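# Move an unpowered, limp robot arm into a case

## Task

Transfer the unpowered spare robot arm (5.7 kg, joints swinging freely) from its desk into the open case on the other desk. At the end it must be resting motionless inside the case, low enough that the lid could close (leave the lid open). No part of it may drop freely by more than a few centimetres. The case must finish upright and still on its desk. Release the arm and move the robot away from it. The robot must not topple or end up tilted. Anything held in place only by the robot at the end does not count.

## Robot and tools

Robot: a wheeled base with a vertical column, a tilting head and two 6-joint arms (left and right), each with a two-finger gripper. Folded, it measures 0.73 m long, 0.62 m wide and 1.88 m tall; its front sits 0.40 m ahead of the column. The base only drives straight or turns in place; it cannot move sideways.

Frames: the base frame has its origin on the floor under the column, between the drive wheels, with x forward, y to the left and z up. left_hand and right_hand are reported in this frame, at the point where the fingers join (fingertips 8 mm further). Each hand's z axis runs along the fingers and its y axis across the opening. The odometry frame is the base frame as it stood when the scene began.

execute_actions: argument actions is a list holding one action, or empty to just read state and pictures. An action may contain base, joints, or both, plus an optional speeds object; its motions start together. base takes exactly one key: translate_m (metres, relative offset from where the base last measured itself, forward positive, -3 to 3) or rotate_rad (radians, relative turn, counter-clockwise/left positive, -3.2 to 3.2). A move needing more than 8.667 s at its top speed is refused. speeds may cap translate_m (0.05 to 0.8 m/s) or rotate_rad (0.1 to 1 rad/s) for that action only; the top of each range is the default; it does not slow the arms. joints is one object keyed by joint name, each value an absolute target: head_tilt_rad -0.61 to 1.308 (0 about level, positive tilts down); left_joint1_rad to left_joint6_rad and right_joint1_rad to right_joint6_rad in radians (joint1 -2.879 to 2.879, joint2 0 to 3.141, joint3 0 to 3.019, joint4 -1.692 to 1.57, joint5 -1.57 to 1.57, joint6 -2.094 to 2.094); left_gripper_m and right_gripper_m 0 to 0.093, the fingertip gap in metres. Done tolerances: head 0.03, joints 1-6 0.045, 0.14, 0.09, 0.055, 0.03, 0.035, gripper 0.003. Joints left out may keep pushing toward earlier targets. cameras lists which of cam_head_left, cam_head_right, cam_left_wrist, cam_right_wrist, nav_camera to return; null or ["all"] gives all, [] none. Unknown keys or out-of-range numbers refuse the whole call. Each action lasts at most 15 s. If a result reports a stop, later motion calls in that reply are skipped.

wait: seconds from 0 to 10; commands nothing and returns state and pictures. zoom_image: camera plus region [x0, y0, x1, y1] in pixels, top-left origin, at most 504 by 504, from that camera's latest full picture. finished_scene: scene, the integer of the current scene; it ends it irreversibly, so only call it once the arm rests in the case and the robot is clear.

Arm geometry (approximate): with left_joint1_rad -1.57 or right_joint1_rad 1.57 and joints 5 and 6 at 0, the arm works in a vertical plane straight ahead, 0.23 m beside the column. Let a = j2 - 0.35, b = 1.05 + j2 - j3, c = b - j4. The hand point is about 0.12 + 0.39 sin a + 0.38 cos b + 0.25 cos c m ahead and 1.46 + 0.39 cos a - 0.38 sin b - 0.25 sin c m up; c = 1.57 means fingers straight down. Example: j2, j3, j4 = 0.93, 0.78, 0.14 gives 0.60 ahead, 1.21 up. Real hands sag lower and nearer the column by up to 5 cm, or about 12 cm under heavy or distant loads. Reach is about 1 m from the shoulder, down to 0.47 m high; the floor is out of reach. Joint 5 swings the hand sideways (positive to the right), joint 6 rolls it (positive clockwise seen from behind).

Loads with fingers down: up to 3.2 kg near 0.4 m ahead at 0.65-1.2 m high; 2 kg to 0.6 m ahead; 1 kg to 0.8 m ahead at 0.9-1.2 m high. A 5.7 kg object therefore likely needs both arms sharing the weight, kept close to the body. A gripper holds about 2 to 6 kg. Flatter fingers or heavier loads make the arm sink and report time_out or off_target. Grip by commanding an opening smaller than the object; off_target is then expected. An opening staying 0.002 m or more above target means something is held. Fingers are 7 cm long; the hand body is 10 by 7 cm. Targets within about 0.03 rad (0.08 for joints 2 and 3) of the current reading may not move anything; for gentle contact step about 0.05 rad per call from your previous target.

Results: base_status and joint_status say how each commanded motion ended: done, off_target, contact_stop (base only, wheel stalled; back off 0.05 m before retrying), time_out, not_followed, or limit_stop_at_motor_heat. "joint command not followed" with a cause line means a safety check blocked an arm for nearing the other arm, itself, the body or a room object; back each moved joint off at least 0.05 rad or drive away. on_its_own reports uncommanded behaviour; its "held at" is a target, not a position. joint_positions, joint torques, motor_effort (wheels only, percent, peak in brackets), base_odometry (wheel-count, slip counts as travel), turned_by_wheels vs turned_by_imu (a gap over about 4% and at least 0.05 rad means a collision or slip), base_tilt in degrees (forward/right positive), wheel_motors_off (1 while the wheels are cut out).

Avoid: letting the limp arm or any part drop, tipping or dragging the case, the two robot arms striking or pressing on each other (a hard press ends the run), the base shoving for about 3 s (wheels cut out for 2 s and stop holding), tabletops catching the column, and arms pushing long against obstacles or holding heavy loads too long, which overheats motors (warning at 85 °C, the arm drops at 100 °C). To relieve a pushing arm, resend its reported joint positions as targets, though a loaded arm sags a little each time. Loose objects may occasionally get nudged.

Cameras: head cameras sit 1.47-1.58 m up, looking down by about head_tilt_rad; nav_camera is on the base front, 0.23 m up. Wrist fisheye cameras lie 0.10 m behind the fingertips, tilted 0.62 rad toward the hand's +x; the closed fingertips appear at picture centre.

Each tool is called after ">>>" by a JSON object that holds its "name" and its "arguments".

## Session

>>> {"name": "execute_actions", "arguments": {"actions": [{"joints":{"head_tilt_rad":0.6}}], "cameras": ["cam_head_left"]}}

Scene clock: 0.70 s.
Joint torques (N m, as the arm reports them, + toward a larger angle): left_arm=[ 0.69 -9.62 -0.67 -1.45  0.05  0.06] | right_arm=[ 0.14 -7.15 -0.45 -1.43 -0.03 -0.09]
base_odometry: x=+0.000 y=+0.000 heading=+0.000 (m, m, rad; odometry frame)
turned_by_wheels: +0.000 (rad since the last result)
turned_by_imu: +0.000 (rad since the last result)
base_tilt: forward=+0.3 right=-0.3 (deg)
base_status: not commanded
joint_positions: head_tilt_rad=+0.618 left_joint1_rad=-1.545 left_joint2_rad=+0.888 left_joint3_rad=+0.417 left_joint4_rad=-0.925 left_joint5_rad=+0.034 left_joint6_rad=+0.034 left_gripper_m=+0.094 right_joint1_rad=+1.549 right_joint2_rad=+0.841 right_joint3_rad=+0.444 right_joint4_rad=-0.983 right_joint5_rad=-0.005 right_joint6_rad=-0.071 right_gripper_m=+0.094
joint_status: all done
wheel_motors_off: 0
motor_effort: left_wheel=+4(3) right_wheel=+5(5) (%)
left_hand: x=+0.1545 y=+0.2243 z=+1.2464 quat_wxyz=(+0.422, +0.002, -0.907, +0.015) (m; base frame)
right_hand: x=+0.1690 y=-0.2293 z=+1.2551 quat_wxyz=(+0.415, +0.023, -0.909, -0.011) (m; base frame)
pictures: cam_head_left
Images, in order (width x height): cam_head_left 672x504.

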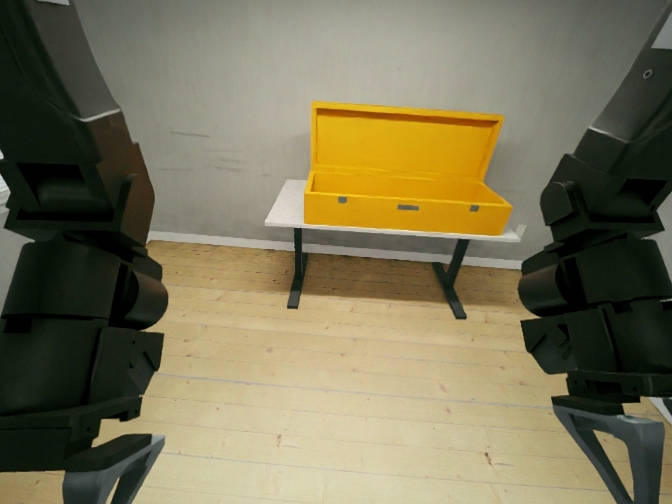

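Find the other desk.

>>> {"name": "execute_actions", "arguments": {"actions": [{"base":{"rotate_rad":1.57}}], "cameras": ["cam_head_left"]}}

>>> {"name": "execute_actions", "arguments": {"actions": [{"base":{"rotate_rad":1.57}}], "cameras": ["cam_head_left"]}}

>>> {"name": "execute_actions", "arguments": {"actions": [{"base":{"rotate_rad":1.57}}], "cameras": ["cam_head_left"]}}

Scene clock: 4.20 s.
Joint torques (N m, as the arm reports them, + toward a larger angle): left_arm=[ 0.84 -9.61 -0.68 -1.43  0.05  0.05] | right_arm=[ 0.2  -7.25 -0.31 -1.42 -0.04 -0.08]
base_odometry: x=+0.000 y=+0.000 heading=+1.569 (m, m, rad; odometry frame)
turned_by_wheels: +1.569 (rad since the last result)
turned_by_imu: +1.579 (rad since the last result)
base_tilt: forward=+0.3 right=-0.2 (deg)
base_status: done
joint_positions: head_tilt_rad=+0.617 left_joint1_rad=-1.545 left_joint2_rad=+0.888 left_joint3_rad=+0.417 left_joint4_rad=-0.925 left_joint5_rad=+0.034 left_joint6_rad=+0.034 left_gripper_m=+0.094 right_joint1_rad=+1.549 right_joint2_rad=+0.841 right_joint3_rad=+0.444 right_joint4_rad=-0.983 right_joint5_rad=-0.005 right_joint6_rad=-0.071 right_gripper_m=+0.094
joint_status: not commanded
wheel_motors_off: 0
motor_effort: left_wheel=-6(41) right_wheel=+5(49) (%)
left_hand: x=+0.1545 y=+0.2243 z=+1.2464 quat_wxyz=(+0.422, +0.002, -0.907, +0.015) (m; base frame)
right_hand: x=+0.1690 y=-0.2293 z=+1.2551 quat_wxyz=(+0.415, +0.023, -0.909, -0.011) (m; base frame)
pictures: cam_head_left
Images, in order (width x height): cam_head_left 672x504.

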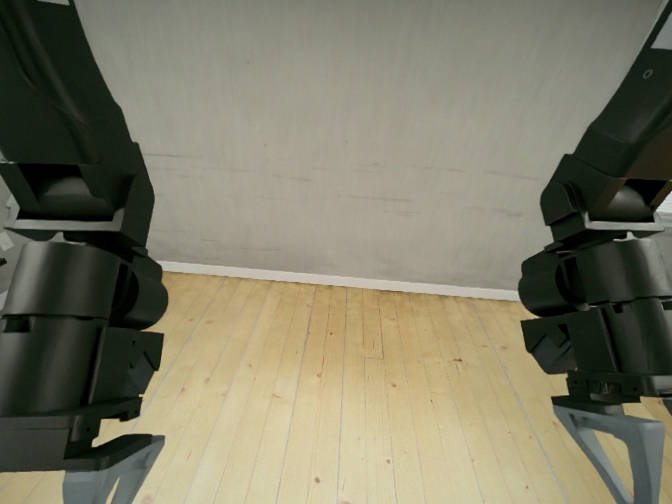

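Scene clock: 7.37 s.
Joint torques (N m, as the arm reports them, + toward a larger angle): left_arm=[ 0.8  -9.7  -0.65 -1.51  0.04  0.06] | right_arm=[ 0.15 -7.38 -0.41 -1.42 -0.03 -0.1 ]
base_odometry: x=+0.000 y=+0.000 heading=+3.138 (m, m, rad; odometry frame)
turned_by_wheels: +1.569 (rad since the last result)
turned_by_imu: +1.581 (rad since the last result)
base_tilt: forward=+0.4 right=-0.4 (deg)
base_status: done
joint_positions: head_tilt_rad=+0.617 left_joint1_rad=-1.545 left_joint2_rad=+0.888 left_joint3_rad=+0.417 left_joint4_rad=-0.925 left_joint5_rad=+0.034 left_joint6_rad=+0.034 left_gripper_m=+0.094 right_joint1_rad=+1.549 right_joint2_rad=+0.841 right_joint3_rad=+0.444 right_joint4_rad=-0.983 right_joint5_rad=-0.005 right_joint6_rad=-0.071 right_gripper_m=+0.094
joint_status: not commanded
wheel_motors_off: 0
motor_effort: left_wheel=-7(26) right_wheel=+5(28) (%)
left_hand: x=+0.1545 y=+0.2243 z=+1.2464 quat_wxyz=(+0.422, +0.002, -0.907, +0.015) (m; base frame)
right_hand: x=+0.1690 y=-0.2293 z=+1.2551 quat_wxyz=(+0.415, +0.023, -0.909, -0.011) (m; base frame)
pictures: cam_head_left
Images, in order (width x height): cam_head_left 672x504.

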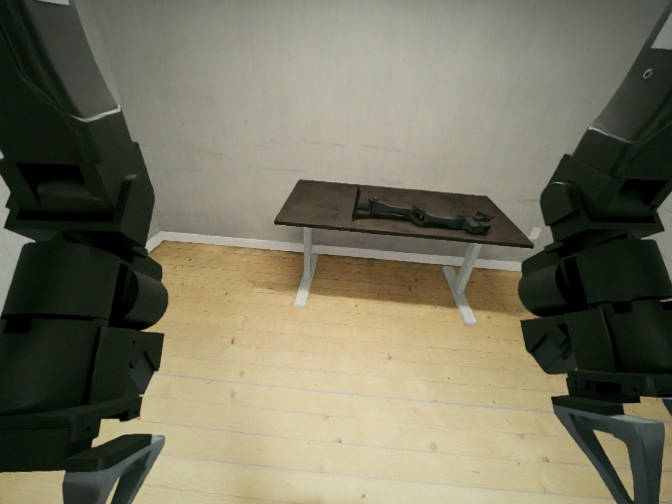

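Scene clock: 10.53 s.
Joint torques (N m, as the arm reports them, + toward a larger angle): left_arm=[ 0.78 -9.76 -0.73 -1.43  0.04  0.06] | right_arm=[ 0.21 -7.23 -0.38 -1.42 -0.04 -0.09]
base_odometry: x=+0.000 y=+0.000 heading=-1.576 (m, m, rad; odometry frame)
turned_by_wheels: +1.569 (rad since the last result)
turned_by_imu: +1.581 (rad since the last result)
base_tilt: forward=+0.4 right=-0.4 (deg)
base_status: done
joint_positions: head_tilt_rad=+0.617 left_joint1_rad=-1.545 left_joint2_rad=+0.888 left_joint3_rad=+0.417 left_joint4_rad=-0.925 left_joint5_rad=+0.034 left_joint6_rad=+0.034 left_gripper_m=+0.094 right_joint1_rad=+1.549 right_joint2_rad=+0.841 right_joint3_rad=+0.444 right_joint4_rad=-0.983 right_joint5_rad=-0.005 right_joint6_rad=-0.071 right_gripper_m=+0.094
joint_status: not commanded
wheel_motors_off: 0
motor_effort: left_wheel=-7(28) right_wheel=+6(29) (%)
left_hand: x=+0.1545 y=+0.2243 z=+1.2464 quat_wxyz=(+0.422, +0.002, -0.907, +0.015) (m; base frame)
right_hand: x=+0.1690 y=-0.2293 z=+1.2551 quat_wxyz=(+0.415, +0.023, -0.909, -0.011) (m; base frame)
pictures: cam_head_left
Images, in order (width x height): cam_head_left 672x504.

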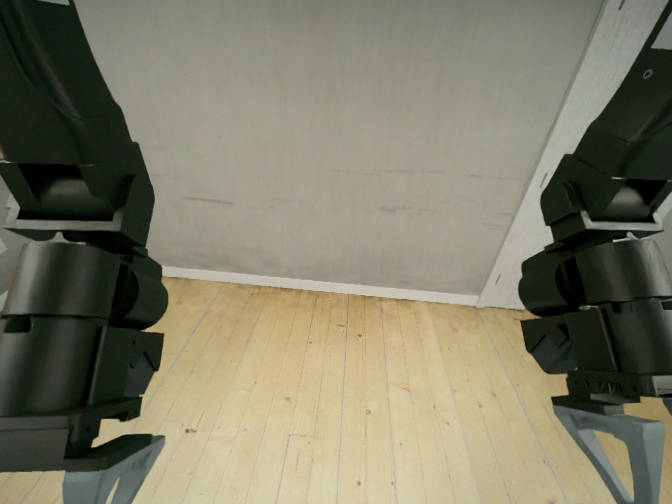

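>>> {"name": "execute_actions", "arguments": {"actions": [{"base":{"rotate_rad":-1.59}}], "cameras": []}}

>>> {"name": "execute_actions", "arguments": {"actions": [{"base":{"translate_m":1.0},"joints":{"head_tilt_rad":1.0,"left_joint1_rad":-1.57,"left_joint2_rad":1.59,"left_joint3_rad":0.98,"left_joint4_rad":0.09,"left_joint5_rad":0,"left_joint6_rad":1.57,"right_joint1_rad":1.57,"right_joint2_rad":1.59,"right_joint3_rad":0.98,"right_joint4_rad":0.09,"right_joint5_rad":0,"right_joint6_rad":1.57}}], "cameras": ["cam_head_left"]}}

Scene clock: 14.60 s.
Joint torques (N m, as the arm reports them, + toward a larger angle): left_arm=[ 0.73 -9.81 -0.56 -1.48  0.04  0.07] | right_arm=[ 0.18 -7.36 -0.46 -1.4  -0.04 -0.08]
base_odometry: x=+0.000 y=+0.000 heading=+3.118 (m, m, rad; odometry frame)
turned_by_wheels: -1.589 (rad since the last result)
turned_by_imu: -1.593 (rad since the last result)
base_tilt: forward=+0.4 right=-0.4 (deg)
base_status: done
joint_positions: head_tilt_rad=+0.617 left_joint1_rad=-1.545 left_joint2_rad=+0.888 left_joint3_rad=+0.417 left_joint4_rad=-0.925 left_joint5_rad=+0.034 left_joint6_rad=+0.034 left_gripper_m=+0.094 right_joint1_rad=+1.549 right_joint2_rad=+0.841 right_joint3_rad=+0.444 right_joint4_rad=-0.983 right_joint5_rad=-0.005 right_joint6_rad=-0.071 right_gripper_m=+0.094
joint_status: not commanded
wheel_motors_off: 0
motor_effort: left_wheel=+4(53) right_wheel=-7(53) (%)
left_hand: x=+0.1545 y=+0.2243 z=+1.2464 quat_wxyz=(+0.422, +0.002, -0.907, +0.015) (m; base frame)
right_hand: x=+0.1690 y=-0.2293 z=+1.2551 quat_wxyz=(+0.415, +0.023, -0.909, -0.011) (m; base frame)
pictures: none
No camera images: the call's "cameras" was empty. Leave "cameras" out to get every camera's image.

Scene clock: 17.73 s.
Joint torques (N m, as the arm reports them, + toward a larger angle): left_arm=[ -0.19 -18.27  -0.71   0.19   0.06   0.15] | right_arm=[  0.74 -14.19  -0.87   0.3    0.15  -0.01]
base_odometry: x=-1.000 y=+0.024 heading=+3.118 (m, m, rad; odometry frame)
turned_by_wheels: +0.000 (rad since the last result)
turned_by_imu: +0.000 (rad since the last result)
base_tilt: forward=+0.4 right=-0.3 (deg)
base_status: done
joint_positions: head_tilt_rad=+1.000 left_joint1_rad=-1.560 left_joint2_rad=+1.596 left_joint3_rad=+0.983 left_joint4_rad=+0.085 left_joint5_rad=+0.002 left_joint6_rad=+1.562 left_gripper_m=+0.094 right_joint1_rad=+1.563 right_joint2_rad=+1.594 right_joint3_rad=+0.981 right_joint4_rad=+0.086 right_joint5_rad=-0.003 right_joint6_rad=+1.562 right_gripper_m=+0.094
joint_status: all done
wheel_motors_off: 0
motor_effort: left_wheel=+0(63) right_wheel=+0(69) (%)
left_hand: x=+0.4540 y=+0.2308 z=+0.9513 quat_wxyz=(+0.004, -0.702, -0.712, -0.001) (m; base frame)
right_hand: x=+0.4537 y=-0.2297 z=+0.9519 quat_wxyz=(+0.000, -0.705, -0.709, +0.003) (m; base frame)
pictures: cam_head_left
Images, in order (width x height): cam_head_left 672x504.

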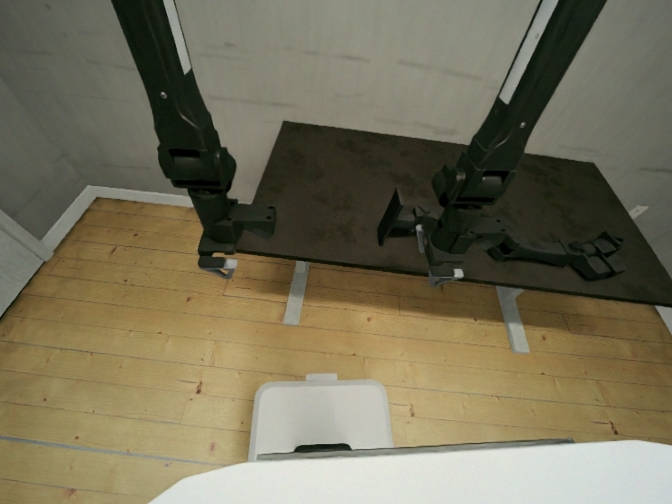

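>>> {"name": "execute_actions", "arguments": {"actions": [{"base":{"rotate_rad":-1.57}}], "cameras": []}}

>>> {"name": "execute_actions", "arguments": {"actions": [{"base":{"translate_m":0.37}}], "cameras": []}}

>>> {"name": "execute_actions", "arguments": {"actions": [{"base":{"rotate_rad":1.59},"joints":{"left_joint1_rad":-1.8,"right_joint1_rad":1.8}}], "cameras": ["cam_head_left"]}}

Scene clock: 21.50 s.
Joint torques (N m, as the arm reports them, + toward a larger angle): left_arm=[ -0.04 -18.02  -0.72   0.22   0.12   0.15] | right_arm=[  0.23 -13.92  -0.95   0.36   0.15  -0.02]
base_odometry: x=-1.000 y=+0.024 heading=+1.549 (m, m, rad; odometry frame)
turned_by_wheels: -1.569 (rad since the last result)
turned_by_imu: -1.573 (rad since the last result)
base_tilt: forward=+0.4 right=-0.5 (deg)
base_status: done
joint_positions: head_tilt_rad=+1.000 left_joint1_rad=-1.563 left_joint2_rad=+1.596 left_joint3_rad=+0.983 left_joint4_rad=+0.085 left_joint5_rad=+0.001 left_joint6_rad=+1.562 left_gripper_m=+0.094 right_joint1_rad=+1.567 right_joint2_rad=+1.594 right_joint3_rad=+0.981 right_joint4_rad=+0.086 right_joint5_rad=-0.003 right_joint6_rad=+1.562 right_gripper_m=+0.094
joint_status: not commanded
wheel_motors_off: 0
motor_effort: left_wheel=+6(58) right_wheel=-5(65) (%)
left_hand: x=+0.4540 y=+0.2290 z=+0.9513 quat_wxyz=(+0.003, -0.703, -0.712, -0.001) (m; base frame)
right_hand: x=+0.4537 y=-0.2271 z=+0.9519 quat_wxyz=(+0.001, -0.705, -0.710, +0.001) (m; base frame)
pictures: none
No camera images: the call's "cameras" was empty. Leave "cameras" out to get every camera's image.

Scene clock: 23.80 s.
Joint torques (N m, as the arm reports them, + toward a larger angle): left_arm=[ -0.02 -18.33  -0.71   0.21   0.11   0.15] | right_arm=[  0.54 -13.73  -0.95   0.35   0.15  -0.01]
base_odometry: x=-0.991 y=+0.394 heading=+1.547 (m, m, rad; odometry frame)
turned_by_wheels: -0.001 (rad since the last result)
turned_by_imu: -0.001 (rad since the last result)
base_tilt: forward=+0.2 right=-0.4 (deg)
base_status: done
joint_positions: head_tilt_rad=+1.001 left_joint1_rad=-1.563 left_joint2_rad=+1.595 left_joint3_rad=+0.983 left_joint4_rad=+0.086 left_joint5_rad=+0.001 left_joint6_rad=+1.562 left_gripper_m=+0.094 right_joint1_rad=+1.567 right_joint2_rad=+1.592 right_joint3_rad=+0.982 right_joint4_rad=+0.086 right_joint5_rad=-0.003 right_joint6_rad=+1.562 right_gripper_m=+0.094
joint_status: not commanded
wheel_motors_off: 0
motor_effort: left_wheel=-2(65) right_wheel=+3(69) (%)
left_hand: x=+0.4541 y=+0.2290 z=+0.9514 quat_wxyz=(+0.003, -0.703, -0.712, -0.001) (m; base frame)
right_hand: x=+0.4550 y=-0.2271 z=+0.9525 quat_wxyz=(+0.000, -0.705, -0.710, +0.000) (m; base frame)
pictures: none
No camera images: the call's "cameras" was empty. Leave "cameras" out to get every camera's image.

Scene clock: 26.93 s.
Joint torques (N m, as the arm reports them, + toward a larger angle): left_arm=[ -2.28 -17.89  -0.49   0.23   0.23   0.15] | right_arm=[  3.12 -13.58  -0.81   0.35  -0.07  -0.02]
base_odometry: x=-0.991 y=+0.394 heading=+3.136 (m, m, rad; odometry frame)
turned_by_wheels: +1.589 (rad since the last result)
turned_by_imu: +1.596 (rad since the last result)
base_tilt: forward=+0.2 right=-0.3 (deg)
base_status: done
joint_positions: head_tilt_rad=+1.001 left_joint1_rad=-1.807 left_joint2_rad=+1.595 left_joint3_rad=+0.983 left_joint4_rad=+0.086 left_joint5_rad=+0.001 left_joint6_rad=+1.562 left_gripper_m=+0.094 right_joint1_rad=+1.798 right_joint2_rad=+1.592 right_joint3_rad=+0.982 right_joint4_rad=+0.086 right_joint5_rad=+0.000 right_joint6_rad=+1.562 right_gripper_m=+0.094
joint_status: all done
wheel_motors_off: 0
motor_effort: left_wheel=-5(65) right_wheel=+4(47) (%)
left_hand: x=+0.4453 y=+0.0782 z=+0.9666 quat_wxyz=(-0.071, -0.741, -0.664, +0.074) (m; base frame)
right_hand: x=+0.4470 y=-0.0850 z=+0.9663 quat_wxyz=(+0.070, -0.659, -0.745, -0.069) (m; base frame)
pictures: cam_head_left
Images, in order (width x height): cam_head_left 672x504.

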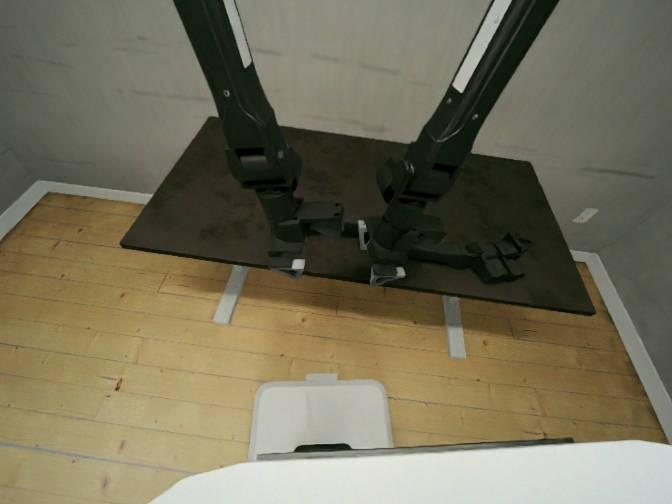

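>>> {"name": "execute_actions", "arguments": {"actions": [{"base":{"rotate_rad":-1.57},"joints":{"left_joint1_rad":-1.57,"right_joint1_rad":1.57}}], "cameras": []}}

>>> {"name": "execute_actions", "arguments": {"actions": [{"base":{"translate_m":0.27}}], "cameras": []}}

>>> {"name": "execute_actions", "arguments": {"actions": [{"base":{"rotate_rad":1.57}}], "cameras": []}}

>>> {"name": "execute_actions", "arguments": {"actions": [{"base":{"translate_m":0.13}}], "cameras": ["cam_head_left","cam_left_wrist","cam_right_wrist"]}}

Scene clock: 31.03 s.
Joint torques (N m, as the arm reports them, + toward a larger angle): left_arm=[ -0.06 -18.13  -0.68   0.19   0.19   0.16] | right_arm=[  0.31 -13.82  -0.88   0.33   0.03  -0.02]
base_odometry: x=-0.991 y=+0.394 heading=+1.567 (m, m, rad; odometry frame)
turned_by_wheels: -1.569 (rad since the last result)
turned_by_imu: -1.573 (rad since the last result)
base_tilt: forward=+0.3 right=-0.4 (deg)
base_status: done
joint_positions: head_tilt_rad=+1.001 left_joint1_rad=-1.563 left_joint2_rad=+1.595 left_joint3_rad=+0.983 left_joint4_rad=+0.086 left_joint5_rad=-0.002 left_joint6_rad=+1.562 left_gripper_m=+0.094 right_joint1_rad=+1.570 right_joint2_rad=+1.592 right_joint3_rad=+0.982 right_joint4_rad=+0.086 right_joint5_rad=+0.000 right_joint6_rad=+1.562 right_gripper_m=+0.094
joint_status: all done
wheel_motors_off: 0
motor_effort: left_wheel=+5(50) right_wheel=-5(54) (%)
left_hand: x=+0.4541 y=+0.2294 z=+0.9514 quat_wxyz=(+0.004, -0.703, -0.712, -0.002) (m; base frame)
right_hand: x=+0.4550 y=-0.2257 z=+0.9525 quat_wxyz=(+0.000, -0.704, -0.710, +0.001) (m; base frame)
pictures: none
No camera images: the call's "cameras" was empty. Leave "cameras" out to get every camera's image.

Scene clock: 33.10 s.
Joint torques (N m, as the arm reports them, + toward a larger angle): left_arm=[  0.01 -17.97  -0.76   0.17   0.17   0.16] | right_arm=[  0.21 -13.61  -1.02   0.31   0.03  -0.01]
base_odometry: x=-0.990 y=+0.664 heading=+1.565 (m, m, rad; odometry frame)
turned_by_wheels: -0.002 (rad since the last result)
turned_by_imu: -0.002 (rad since the last result)
base_tilt: forward=+0.4 right=-0.4 (deg)
base_status: done
joint_positions: head_tilt_rad=+1.001 left_joint1_rad=-1.564 left_joint2_rad=+1.595 left_joint3_rad=+0.983 left_joint4_rad=+0.086 left_joint5_rad=-0.001 left_joint6_rad=+1.562 left_gripper_m=+0.094 right_joint1_rad=+1.570 right_joint2_rad=+1.590 right_joint3_rad=+0.983 right_joint4_rad=+0.087 right_joint5_rad=+0.000 right_joint6_rad=+1.562 right_gripper_m=+0.094
joint_status: not commanded
wheel_motors_off: 0
motor_effort: left_wheel=-1(65) right_wheel=+1(69) (%)
left_hand: x=+0.4548 y=+0.2289 z=+0.9517 quat_wxyz=(+0.003, -0.703, -0.711, -0.002) (m; base frame)
right_hand: x=+0.4572 y=-0.2260 z=+0.9533 quat_wxyz=(-0.002, -0.704, -0.710, -0.001) (m; base frame)
pictures: none
No camera images: the call's "cameras" was empty. Leave "cameras" out to get every camera's image.

Scene clock: 36.23 s.
Joint torques (N m, as the arm reports them, + toward a larger angle): left_arm=[  0.01 -18.18  -0.68   0.19   0.17   0.16] | right_arm=[  0.17 -13.6   -1.04   0.32   0.04  -0.01]
base_odometry: x=-0.990 y=+0.664 heading=+3.134 (m, m, rad; odometry frame)
turned_by_wheels: +1.569 (rad since the last result)
turned_by_imu: +1.576 (rad since the last result)
base_tilt: forward=+0.3 right=-0.3 (deg)
base_status: done
joint_positions: head_tilt_rad=+1.001 left_joint1_rad=-1.565 left_joint2_rad=+1.595 left_joint3_rad=+0.983 left_joint4_rad=+0.086 left_joint5_rad=-0.001 left_joint6_rad=+1.562 left_gripper_m=+0.094 right_joint1_rad=+1.570 right_joint2_rad=+1.590 right_joint3_rad=+0.983 right_joint4_rad=+0.087 right_joint5_rad=+0.000 right_joint6_rad=+1.562 right_gripper_m=+0.094
joint_status: not commanded
wheel_motors_off: 0
motor_effort: left_wheel=-6(68) right_wheel=+5(47) (%)
left_hand: x=+0.4548 y=+0.2282 z=+0.9517 quat_wxyz=(+0.003, -0.703, -0.711, -0.001) (m; base frame)
right_hand: x=+0.4572 y=-0.2262 z=+0.9533 quat_wxyz=(-0.002, -0.704, -0.710, -0.001) (m; base frame)
pictures: none
No camera images: the call's "cameras" was empty. Leave "cameras" out to get every camera's image.

Scene clock: 38.00 s.
Joint torques (N m, as the arm reports them, + toward a larger angle): left_arm=[  0.24 -18.08  -0.67   0.19   0.17   0.16] | right_arm=[  0.21 -13.17  -1.12   0.3    0.03  -0.01]
base_odometry: x=-1.120 y=+0.665 heading=+3.137 (m, m, rad; odometry frame)
turned_by_wheels: +0.002 (rad since the last result)
turned_by_imu: +0.003 (rad since the last result)
base_tilt: forward=+0.3 right=-0.5 (deg)
base_status: done
joint_positions: head_tilt_rad=+1.001 left_joint1_rad=-1.566 left_joint2_rad=+1.594 left_joint3_rad=+0.984 left_joint4_rad=+0.087 left_joint5_rad=-0.001 left_joint6_rad=+1.562 left_gripper_m=+0.094 right_joint1_rad=+1.570 right_joint2_rad=+1.589 right_joint3_rad=+0.982 right_joint4_rad=+0.087 right_joint5_rad=+0.000 right_joint6_rad=+1.562 right_gripper_m=+0.094
joint_status: not commanded
wheel_motors_off: 0
motor_effort: left_wheel=+1(71) right_wheel=+0(62) (%)
left_hand: x=+0.4553 y=+0.2279 z=+0.9518 quat_wxyz=(+0.002, -0.703, -0.711, -0.002) (m; base frame)
right_hand: x=+0.4573 y=-0.2262 z=+0.9537 quat_wxyz=(-0.002, -0.704, -0.710, -0.001) (m; base frame)
pictures: cam_head_left, cam_left_wrist, cam_right_wrist
Images, in order (width x height): cam_head_left 672x504, cam_left_wrist 616x616, cam_right_wrist 616x616.

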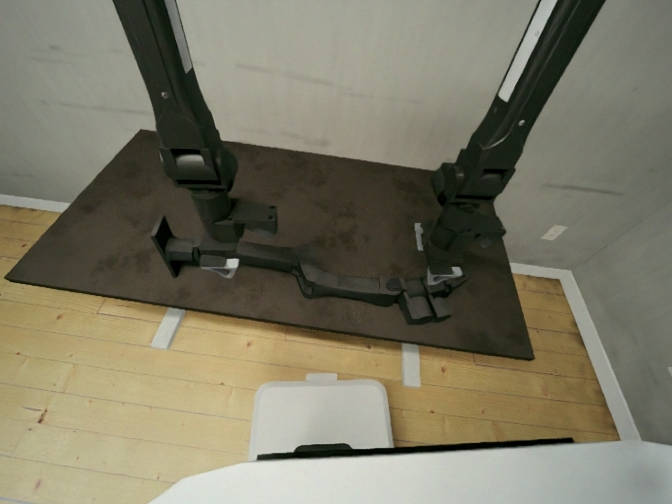

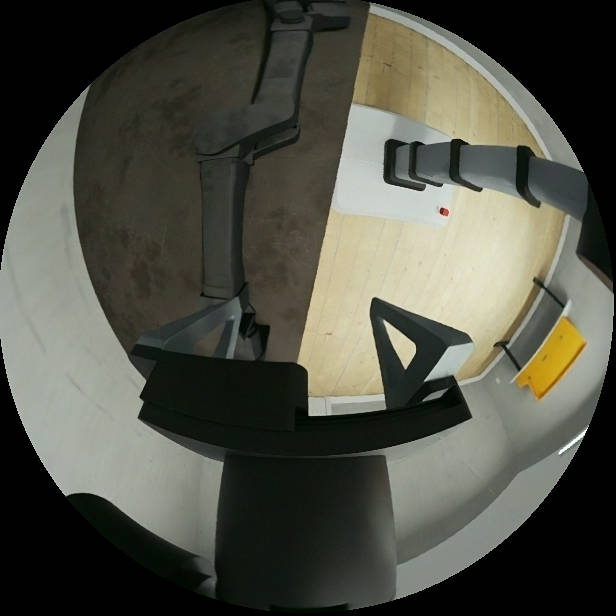

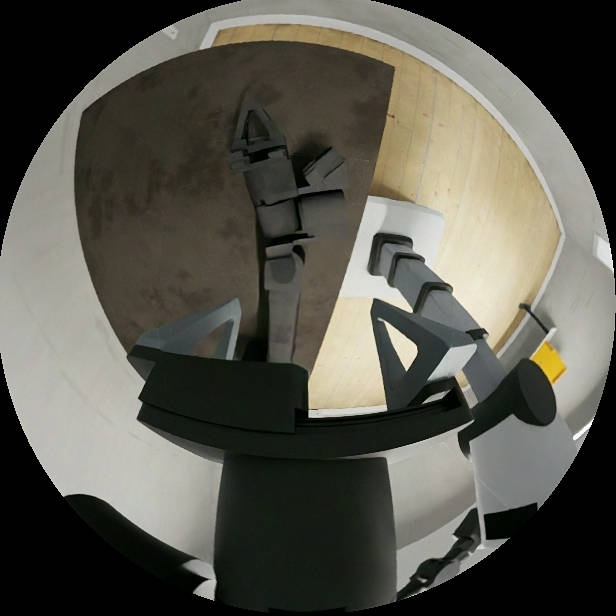

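>>> {"name": "execute_actions", "arguments": {"actions": [{"base":{"rotate_rad":-0.12},"joints":{"right_joint1_rad":1.78}}], "cameras": []}}

>>> {"name": "execute_actions", "arguments": {"actions": [{"base":{"translate_m":0.07}}], "cameras": ["cam_left_wrist","cam_right_wrist"]}}

Scene clock: 39.80 s.
Joint torques (N m, as the arm reports them, + toward a larger angle): left_arm=[  0.18 -18.09  -0.72   0.18   0.18   0.16] | right_arm=[  2.84 -13.63  -0.8    0.33  -0.07  -0.02]
base_odometry: x=-1.121 y=+0.665 heading=+3.019 (m, m, rad; odometry frame)
turned_by_wheels: -0.117 (rad since the last result)
turned_by_imu: -0.116 (rad since the last result)
base_tilt: forward=+0.4 right=-0.3 (deg)
base_status: done
joint_positions: head_tilt_rad=+1.001 left_joint1_rad=-1.566 left_joint2_rad=+1.594 left_joint3_rad=+0.984 left_joint4_rad=+0.087 left_joint5_rad=-0.001 left_joint6_rad=+1.562 left_gripper_m=+0.094 right_joint1_rad=+1.783 right_joint2_rad=+1.589 right_joint3_rad=+0.982 right_joint4_rad=+0.087 right_joint5_rad=+0.000 right_joint6_rad=+1.562 right_gripper_m=+0.094
joint_status: all done
wheel_motors_off: 0
motor_effort: left_wheel=-1(52) right_wheel=-1(59) (%)
left_hand: x=+0.4553 y=+0.2277 z=+0.9518 quat_wxyz=(+0.002, -0.703, -0.711, -0.002) (m; base frame)
right_hand: x=+0.4504 y=-0.0939 z=+0.9658 quat_wxyz=(+0.063, -0.663, -0.743, -0.067) (m; base frame)
pictures: none
No camera images: the call's "cameras" was empty. Leave "cameras" out to get every camera's image.

Scene clock: 41.27 s.
Joint torques (N m, as the arm reports them, + toward a larger angle): left_arm=[  0.38 -18.25  -0.74   0.16   0.17   0.16] | right_arm=[  2.74 -13.31  -0.68   0.34  -0.08  -0.02]
base_odometry: x=-1.190 y=+0.674 heading=+3.017 (m, m, rad; odometry frame)
turned_by_wheels: -0.002 (rad since the last result)
turned_by_imu: -0.002 (rad since the last result)
base_tilt: forward=+0.4 right=-0.3 (deg)
base_status: done
joint_positions: head_tilt_rad=+1.001 left_joint1_rad=-1.566 left_joint2_rad=+1.594 left_joint3_rad=+0.984 left_joint4_rad=+0.087 left_joint5_rad=-0.001 left_joint6_rad=+1.562 left_gripper_m=+0.094 right_joint1_rad=+1.783 right_joint2_rad=+1.588 right_joint3_rad=+0.982 right_joint4_rad=+0.087 right_joint5_rad=+0.000 right_joint6_rad=+1.562 right_gripper_m=+0.094
joint_status: not commanded
wheel_motors_off: 0
motor_effort: left_wheel=-1(50) right_wheel=+1(76) (%)
left_hand: x=+0.4555 y=+0.2274 z=+0.9519 quat_wxyz=(+0.002, -0.703, -0.711, -0.002) (m; base frame)
right_hand: x=+0.4505 y=-0.0939 z=+0.9661 quat_wxyz=(+0.063, -0.663, -0.743, -0.067) (m; base frame)
pictures: cam_left_wrist, cam_right_wrist
Images, in order (width x height): cam_left_wrist 616x616, cam_right_wrist 616x616.

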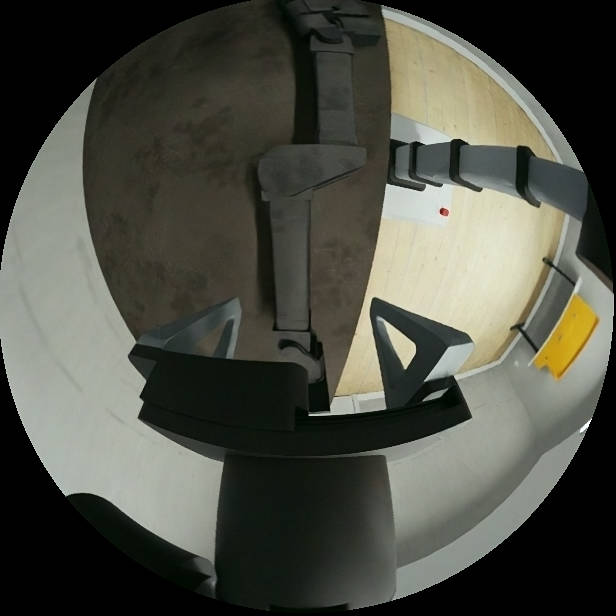

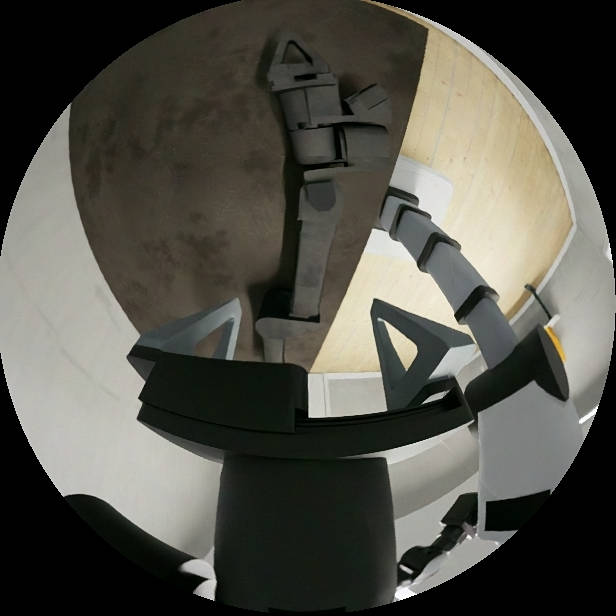

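>>> {"name": "execute_actions", "arguments": {"actions": [{"joints":{"left_joint2_rad":1.995,"left_joint3_rad":1.333,"left_joint4_rad":0.142,"right_joint2_rad":1.995,"right_joint3_rad":1.333,"right_joint4_rad":0.142,"right_joint1_rad":1.75}}], "cameras": ["cam_left_wrist","cam_right_wrist"]}}

Scene clock: 43.00 s.
Joint torques (N m, as the arm reports them, + toward a larger angle): left_arm=[  0.27 -18.68  -0.99  -0.26   0.17   0.15] | right_arm=[  2.85 -14.47  -0.71   0.25  -0.06  -0.01]
base_odometry: x=-1.190 y=+0.674 heading=+3.017 (m, m, rad; odometry frame)
turned_by_wheels: +0.000 (rad since the last result)
turned_by_imu: +0.000 (rad since the last result)
base_tilt: forward=+0.3 right=-0.6 (deg)
base_status: not commanded
joint_positions: head_tilt_rad=+1.001 left_joint1_rad=-1.566 left_joint2_rad=+2.004 left_joint3_rad=+1.333 left_joint4_rad=+0.149 left_joint5_rad=-0.001 left_joint6_rad=+1.563 left_gripper_m=+0.094 right_joint1_rad=+1.754 right_joint2_rad=+2.001 right_joint3_rad=+1.326 right_joint4_rad=+0.141 right_joint5_rad=+0.000 right_joint6_rad=+1.563 right_gripper_m=+0.094
joint_status: all done
wheel_motors_off: 0
motor_effort: left_wheel=-2(5) right_wheel=+3(5) (%)
left_hand: x=+0.4519 y=+0.2279 z=+0.7991 quat_wxyz=(+0.001, -0.704, -0.711, -0.002) (m; base frame)
right_hand: x=+0.4408 y=-0.0883 z=+0.8113 quat_wxyz=(+0.059, -0.668, -0.740, -0.052) (m; base frame)
pictures: cam_left_wrist, cam_right_wrist
Images, in order (width x height): cam_left_wrist 616x616, cam_right_wrist 616x616.

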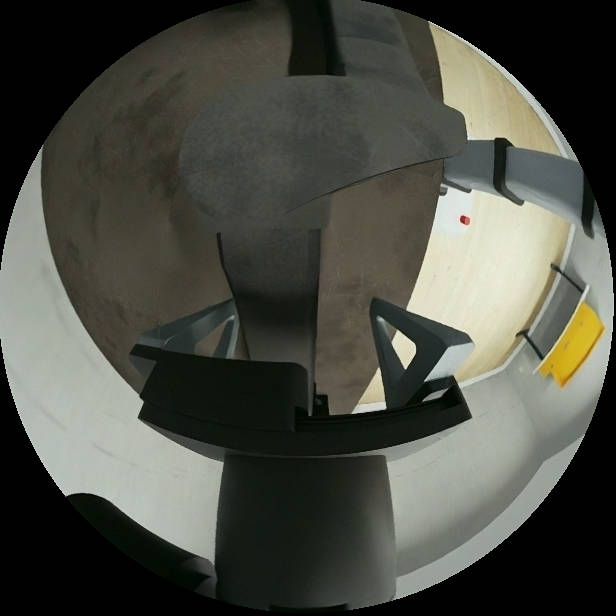

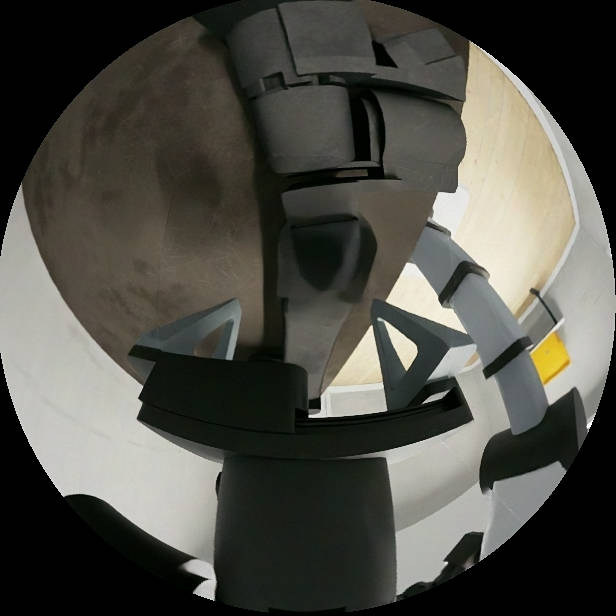

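Links are between the fingers; close.

>>> {"name": "execute_actions", "arguments": {"actions": [{"joints":{"left_gripper_m":0,"right_gripper_m":0}}], "cameras": []}}

>>> {"name": "execute_actions", "arguments": {"actions": [{"joints":{"left_joint2_rad":1.8,"left_joint3_rad":1.16,"left_joint4_rad":0.115,"right_joint2_rad":1.8,"right_joint3_rad":1.16,"right_joint4_rad":0.115}}], "cameras": ["cam_head_left"]}}

Scene clock: 44.50 s.
Joint torques (N m, as the arm reports them, + toward a larger angle): left_arm=[  0.2  -18.93  -2.44  -0.35   0.17   0.15] | right_arm=[  2.73 -13.92  -0.83   0.52   0.09  -0.03]
base_odometry: x=-1.190 y=+0.674 heading=+3.017 (m, m, rad; odometry frame)
turned_by_wheels: +0.000 (rad since the last result)
turned_by_imu: +0.000 (rad since the last result)
base_tilt: forward=+0.4 right=-0.2 (deg)
base_status: not commanded
joint_positions: head_tilt_rad=+1.001 left_joint1_rad=-1.566 left_joint2_rad=+2.000 left_joint3_rad=+1.357 left_joint4_rad=+0.154 left_joint5_rad=-0.001 left_joint6_rad=+1.563 left_gripper_m=+0.053 right_joint1_rad=+1.760 right_joint2_rad=+2.003 right_joint3_rad=+1.327 right_joint4_rad=+0.134 right_joint5_rad=-0.004 right_joint6_rad=+1.563 right_gripper_m=+0.000
joint_status: left_gripper_m off_target (ended at +0.053, target +0.000); the others done
wheel_motors_off: 0
motor_effort: left_wheel=-3(3) right_wheel=+2(5) (%)
left_hand: x=+0.4700 y=+0.2280 z=+0.7994 quat_wxyz=(-0.010, -0.703, -0.711, -0.014) (m; base frame)
right_hand: x=+0.4379 y=-0.0832 z=+0.8115 quat_wxyz=(+0.065, -0.667, -0.740, -0.053) (m; base frame)
pictures: none
No camera images: the call's "cameras" was empty. Leave "cameras" out to get every camera's image.

Scene clock: 45.63 s.
Joint torques (N m, as the arm reports them, + toward a larger angle): left_arm=[  0.36 -17.96  -1.    -0.07   0.2    0.16] | right_arm=[  2.26 -13.    -1.08   0.05   0.07  -0.02]
base_odometry: x=-1.190 y=+0.674 heading=+3.017 (m, m, rad; odometry frame)
turned_by_wheels: +0.000 (rad since the last result)
turned_by_imu: +0.000 (rad since the last result)
base_tilt: forward=+0.5 right=-0.4 (deg)
base_status: not commanded
joint_positions: head_tilt_rad=+1.001 left_joint1_rad=-1.566 left_joint2_rad=+1.795 left_joint3_rad=+1.165 left_joint4_rad=+0.119 left_joint5_rad=-0.002 left_joint6_rad=+1.563 left_gripper_m=+0.000 right_joint1_rad=+1.760 right_joint2_rad=+1.790 right_joint3_rad=+1.163 right_joint4_rad=+0.119 right_joint5_rad=-0.004 right_joint6_rad=+1.563 right_gripper_m=+0.000
joint_status: all done
wheel_motors_off: 0
on_its_own: left_gripper_m moved -0.052 to your old target +0.000
motor_effort: left_wheel=-2(6) right_wheel=+2(4) (%)
left_hand: x=+0.4682 y=+0.2278 z=+0.8772 quat_wxyz=(-0.003, -0.704, -0.711, -0.006) (m; base frame)
right_hand: x=+0.4640 y=-0.0941 z=+0.8900 quat_wxyz=(+0.054, -0.668, -0.739, -0.065) (m; base frame)
pictures: cam_head_left
Images, in order (width x height): cam_head_left 672x504.

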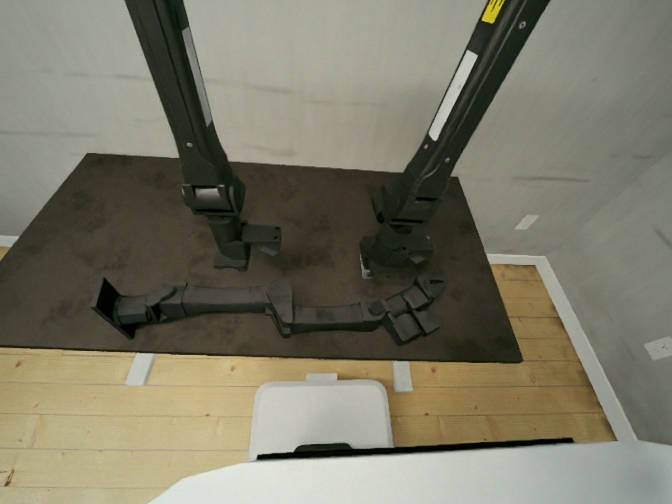

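>>> {"name": "execute_actions", "arguments": {"actions": [{"joints":{"left_gripper_m":0.093,"right_gripper_m":0.093}}], "cameras": []}}

>>> {"name": "execute_actions", "arguments": {"actions": [{"joints":{"left_joint2_rad":2.12,"left_joint3_rad":1.5,"left_joint4_rad":0.1,"right_joint2_rad":2.12,"right_joint3_rad":1.5,"right_joint4_rad":0.1,"right_joint1_rad":1.74}}], "cameras": []}}

>>> {"name": "execute_actions", "arguments": {"actions": [{"joints":{"left_gripper_m":0,"right_gripper_m":0}}], "cameras": []}}

Scene clock: 47.07 s.
Joint torques (N m, as the arm reports them, + toward a larger angle): left_arm=[  0.34 -18.02  -0.99  -0.12   0.2    0.14] | right_arm=[  2.22 -13.21  -1.04   0.05   0.07  -0.03]
base_odometry: x=-1.190 y=+0.674 heading=+3.017 (m, m, rad; odometry frame)
turned_by_wheels: +0.000 (rad since the last result)
turned_by_imu: +0.000 (rad since the last result)
base_tilt: forward=+0.3 right=-0.4 (deg)
base_status: not commanded
joint_positions: head_tilt_rad=+1.001 left_joint1_rad=-1.566 left_joint2_rad=+1.795 left_joint3_rad=+1.165 left_joint4_rad=+0.119 left_joint5_rad=-0.002 left_joint6_rad=+1.563 left_gripper_m=+0.093 right_joint1_rad=+1.760 right_joint2_rad=+1.790 right_joint3_rad=+1.163 right_joint4_rad=+0.119 right_joint5_rad=-0.004 right_joint6_rad=+1.563 right_gripper_m=+0.093
joint_status: all done
wheel_motors_off: 0
motor_effort: left_wheel=-2(1) right_wheel=+4(2) (%)
left_hand: x=+0.4682 y=+0.2278 z=+0.8772 quat_wxyz=(-0.003, -0.704, -0.711, -0.006) (m; base frame)
right_hand: x=+0.4640 y=-0.0941 z=+0.8900 quat_wxyz=(+0.054, -0.668, -0.739, -0.065) (m; base frame)
pictures: none
No camera images: the call's "cameras" was empty. Leave "cameras" out to get every camera's image.

Scene clock: 48.20 s.
Joint torques (N m, as the arm reports them, + toward a larger angle): left_arm=[  0.27 -15.38  -1.67  -0.24   0.22   0.11] | right_arm=[  2.77 -10.97  -1.46  -0.19   0.01  -0.08]
base_odometry: x=-1.190 y=+0.674 heading=+3.017 (m, m, rad; odometry frame)
turned_by_wheels: +0.000 (rad since the last result)
turned_by_imu: +0.000 (rad since the last result)
base_tilt: forward=+0.4 right=-0.4 (deg)
base_status: not commanded
joint_positions: head_tilt_rad=+1.001 left_joint1_rad=-1.566 left_joint2_rad=+2.068 left_joint3_rad=+1.527 left_joint4_rad=+0.112 left_joint5_rad=-0.002 left_joint6_rad=+1.565 left_gripper_m=+0.093 right_joint1_rad=+1.749 right_joint2_rad=+2.070 right_joint3_rad=+1.517 right_joint4_rad=+0.113 right_joint5_rad=-0.002 right_joint6_rad=+1.569 right_gripper_m=+0.093
joint_status: all done
wheel_motors_off: 0
motor_effort: left_wheel=-5(6) right_wheel=+1(7) (%)
left_hand: x=+0.5208 y=+0.2288 z=+0.7717 quat_wxyz=(-0.031, -0.703, -0.709, -0.036) (m; base frame)
right_hand: x=+0.5067 y=-0.0814 z=+0.7816 quat_wxyz=(+0.027, -0.674, -0.733, -0.086) (m; base frame)
pictures: none
No camera images: the call's "cameras" was empty. Leave "cameras" out to get every camera's image.

Scene clock: 48.90 s.
Joint torques (N m, as the arm reports them, + toward a larger angle): left_arm=[  0.19 -17.23  -0.54  -0.15   0.21   0.13] | right_arm=[  3.03 -13.82  -1.14   0.02   0.02  -0.07]
base_odometry: x=-1.190 y=+0.674 heading=+3.017 (m, m, rad; odometry frame)
turned_by_wheels: +0.000 (rad since the last result)
turned_by_imu: +0.000 (rad since the last result)
base_tilt: forward=+0.4 right=-0.3 (deg)
base_status: not commanded
joint_positions: head_tilt_rad=+1.001 left_joint1_rad=-1.566 left_joint2_rad=+2.104 left_joint3_rad=+1.502 left_joint4_rad=+0.106 left_joint5_rad=-0.002 left_joint6_rad=+1.565 left_gripper_m=+0.000 right_joint1_rad=+1.749 right_joint2_rad=+2.116 right_joint3_rad=+1.506 right_joint4_rad=+0.107 right_joint5_rad=-0.002 right_joint6_rad=+1.569 right_gripper_m=+0.000
joint_status: all done
wheel_motors_off: 0
motor_effort: left_wheel=-3(5) right_wheel=+2(2) (%)
left_hand: x=+0.4785 y=+0.2287 z=+0.7579 quat_wxyz=(-0.008, -0.704, -0.710, -0.012) (m; base frame)
right_hand: x=+0.4663 y=-0.0824 z=+0.7647 quat_wxyz=(+0.049, -0.673, -0.736, -0.063) (m; base frame)
pictures: none
No camera images: the call's "cameras" was empty. Leave "cameras" out to get every camera's image.

>>> {"name": "execute_actions", "arguments": {"actions": [{"joints":{"left_joint2_rad":1.8,"left_joint3_rad":1.16,"left_joint4_rad":0.115,"right_joint2_rad":1.8,"right_joint3_rad":1.16,"right_joint4_rad":0.115}}], "cameras": []}}

>>> {"name": "execute_actions", "arguments": {"actions": [{"joints":{"left_gripper_m":0.093,"right_gripper_m":0.093}}], "cameras": []}}

>>> {"name": "execute_actions", "arguments": {"actions": [{"joints":{"left_joint2_rad":2.03,"left_joint3_rad":1.37,"left_joint4_rad":0.14,"right_joint2_rad":2.03,"right_joint3_rad":1.37,"right_joint4_rad":0.14}}], "cameras": ["cam_left_wrist","cam_right_wrist"]}}

Scene clock: 50.87 s.
Joint torques (N m, as the arm reports them, + toward a larger angle): left_arm=[  0.21 -17.49  -0.95  -0.06   0.22   0.13] | right_arm=[  2.34 -13.61  -1.69   0.23   0.01  -0.07]
base_odometry: x=-1.190 y=+0.674 heading=+3.017 (m, m, rad; odometry frame)
turned_by_wheels: +0.000 (rad since the last result)
turned_by_imu: +0.000 (rad since the last result)
base_tilt: forward=+0.2 right=-0.4 (deg)
base_status: not commanded
joint_positions: head_tilt_rad=+1.001 left_joint1_rad=-1.566 left_joint2_rad=+1.790 left_joint3_rad=+1.166 left_joint4_rad=+0.119 left_joint5_rad=-0.002 left_joint6_rad=+1.565 left_gripper_m=+0.000 right_joint1_rad=+1.749 right_joint2_rad=+1.791 right_joint3_rad=+1.170 right_joint4_rad=+0.113 right_joint5_rad=-0.002 right_joint6_rad=+1.569 right_gripper_m=+0.000
joint_status: all done
wheel_motors_off: 0
motor_effort: left_wheel=-2(4) right_wheel=+2(3) (%)
left_hand: x=+0.4711 y=+0.2281 z=+0.8789 quat_wxyz=(-0.004, -0.704, -0.710, -0.008) (m; base frame)
right_hand: x=+0.4665 y=-0.1017 z=+0.8880 quat_wxyz=(+0.050, -0.672, -0.736, -0.061) (m; base frame)
pictures: none
No camera images: the call's "cameras" was empty. Leave "cameras" out to get every camera's image.

Scene clock: 51.57 s.
Joint torques (N m, as the arm reports them, + toward a larger angle): left_arm=[  0.22 -17.53  -1.    -0.03   0.21   0.11] | right_arm=[  2.24 -13.4   -1.59   0.26   0.02  -0.08]
base_odometry: x=-1.190 y=+0.674 heading=+3.017 (m, m, rad; odometry frame)
turned_by_wheels: +0.000 (rad since the last result)
turned_by_imu: +0.000 (rad since the last result)
base_tilt: forward=+0.4 right=-0.4 (deg)
base_status: not commanded
joint_positions: head_tilt_rad=+1.001 left_joint1_rad=-1.566 left_joint2_rad=+1.790 left_joint3_rad=+1.166 left_joint4_rad=+0.119 left_joint5_rad=-0.002 left_joint6_rad=+1.565 left_gripper_m=+0.093 right_joint1_rad=+1.749 right_joint2_rad=+1.791 right_joint3_rad=+1.170 right_joint4_rad=+0.113 right_joint5_rad=-0.002 right_joint6_rad=+1.569 right_gripper_m=+0.093
joint_status: all done
wheel_motors_off: 0
motor_effort: left_wheel=-1(2) right_wheel=+3(3) (%)
left_hand: x=+0.4711 y=+0.2281 z=+0.8789 quat_wxyz=(-0.004, -0.704, -0.710, -0.008) (m; base frame)
right_hand: x=+0.4665 y=-0.1017 z=+0.8880 quat_wxyz=(+0.050, -0.672, -0.736, -0.061) (m; base frame)
pictures: none
No camera images: the call's "cameras" was empty. Leave "cameras" out to get every camera's image.

Scene clock: 52.57 s.
Joint torques (N m, as the arm reports them, + toward a larger angle): left_arm=[  0.13 -14.12  -0.43   0.2    0.16   0.11] | right_arm=[  2.56 -10.45  -0.04   0.42  -0.01  -0.08]
base_odometry: x=-1.190 y=+0.674 heading=+3.017 (m, m, rad; odometry frame)
turned_by_wheels: +0.000 (rad since the last result)
turned_by_imu: +0.000 (rad since the last result)
base_tilt: forward=+0.4 right=-0.4 (deg)
base_status: not commanded
joint_positions: head_tilt_rad=+1.001 left_joint1_rad=-1.566 left_joint2_rad=+1.972 left_joint3_rad=+1.371 left_joint4_rad=+0.138 left_joint5_rad=-0.001 left_joint6_rad=+1.565 left_gripper_m=+0.093 right_joint1_rad=+1.749 right_joint2_rad=+1.983 right_joint3_rad=+1.362 right_joint4_rad=+0.135 right_joint5_rad=-0.001 right_joint6_rad=+1.569 right_gripper_m=+0.093
joint_status: all done
wheel_motors_off: 0
motor_effort: left_wheel=-6(5) right_wheel=+2(6) (%)
left_hand: x=+0.4933 y=+0.2283 z=+0.8088 quat_wxyz=(-0.020, -0.704, -0.709, -0.023) (m; base frame)
right_hand: x=+0.4735 y=-0.0898 z=+0.8152 quat_wxyz=(+0.042, -0.673, -0.735, -0.069) (m; base frame)
pictures: cam_left_wrist, cam_right_wrist
Images, in order (width x height): cam_left_wrist 616x616, cam_right_wrist 616x616.

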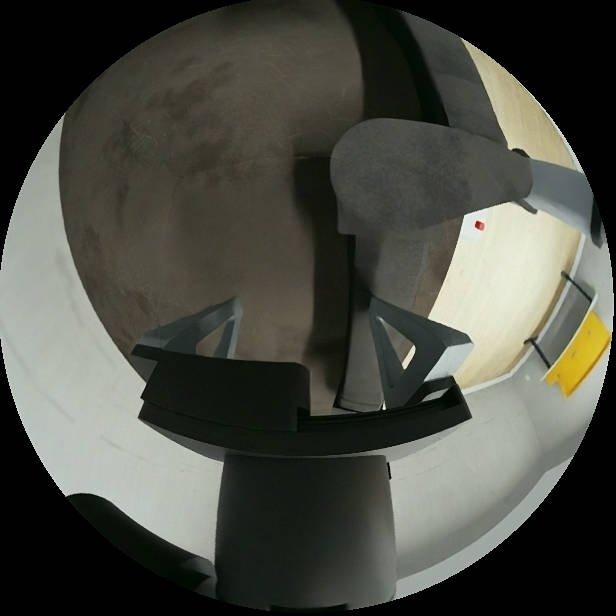

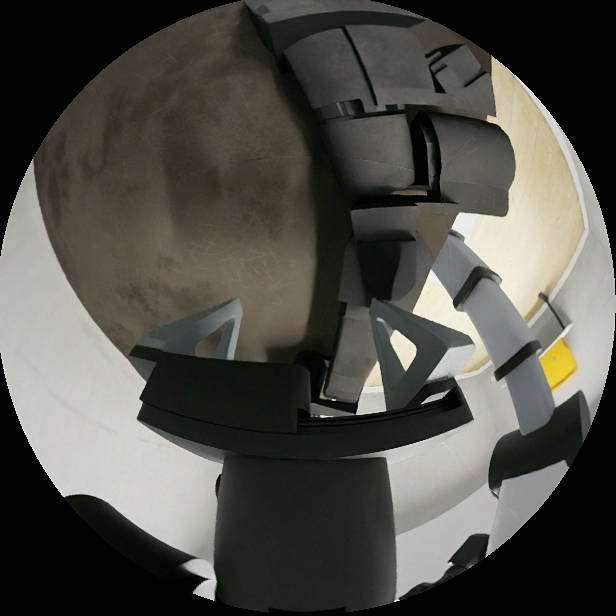

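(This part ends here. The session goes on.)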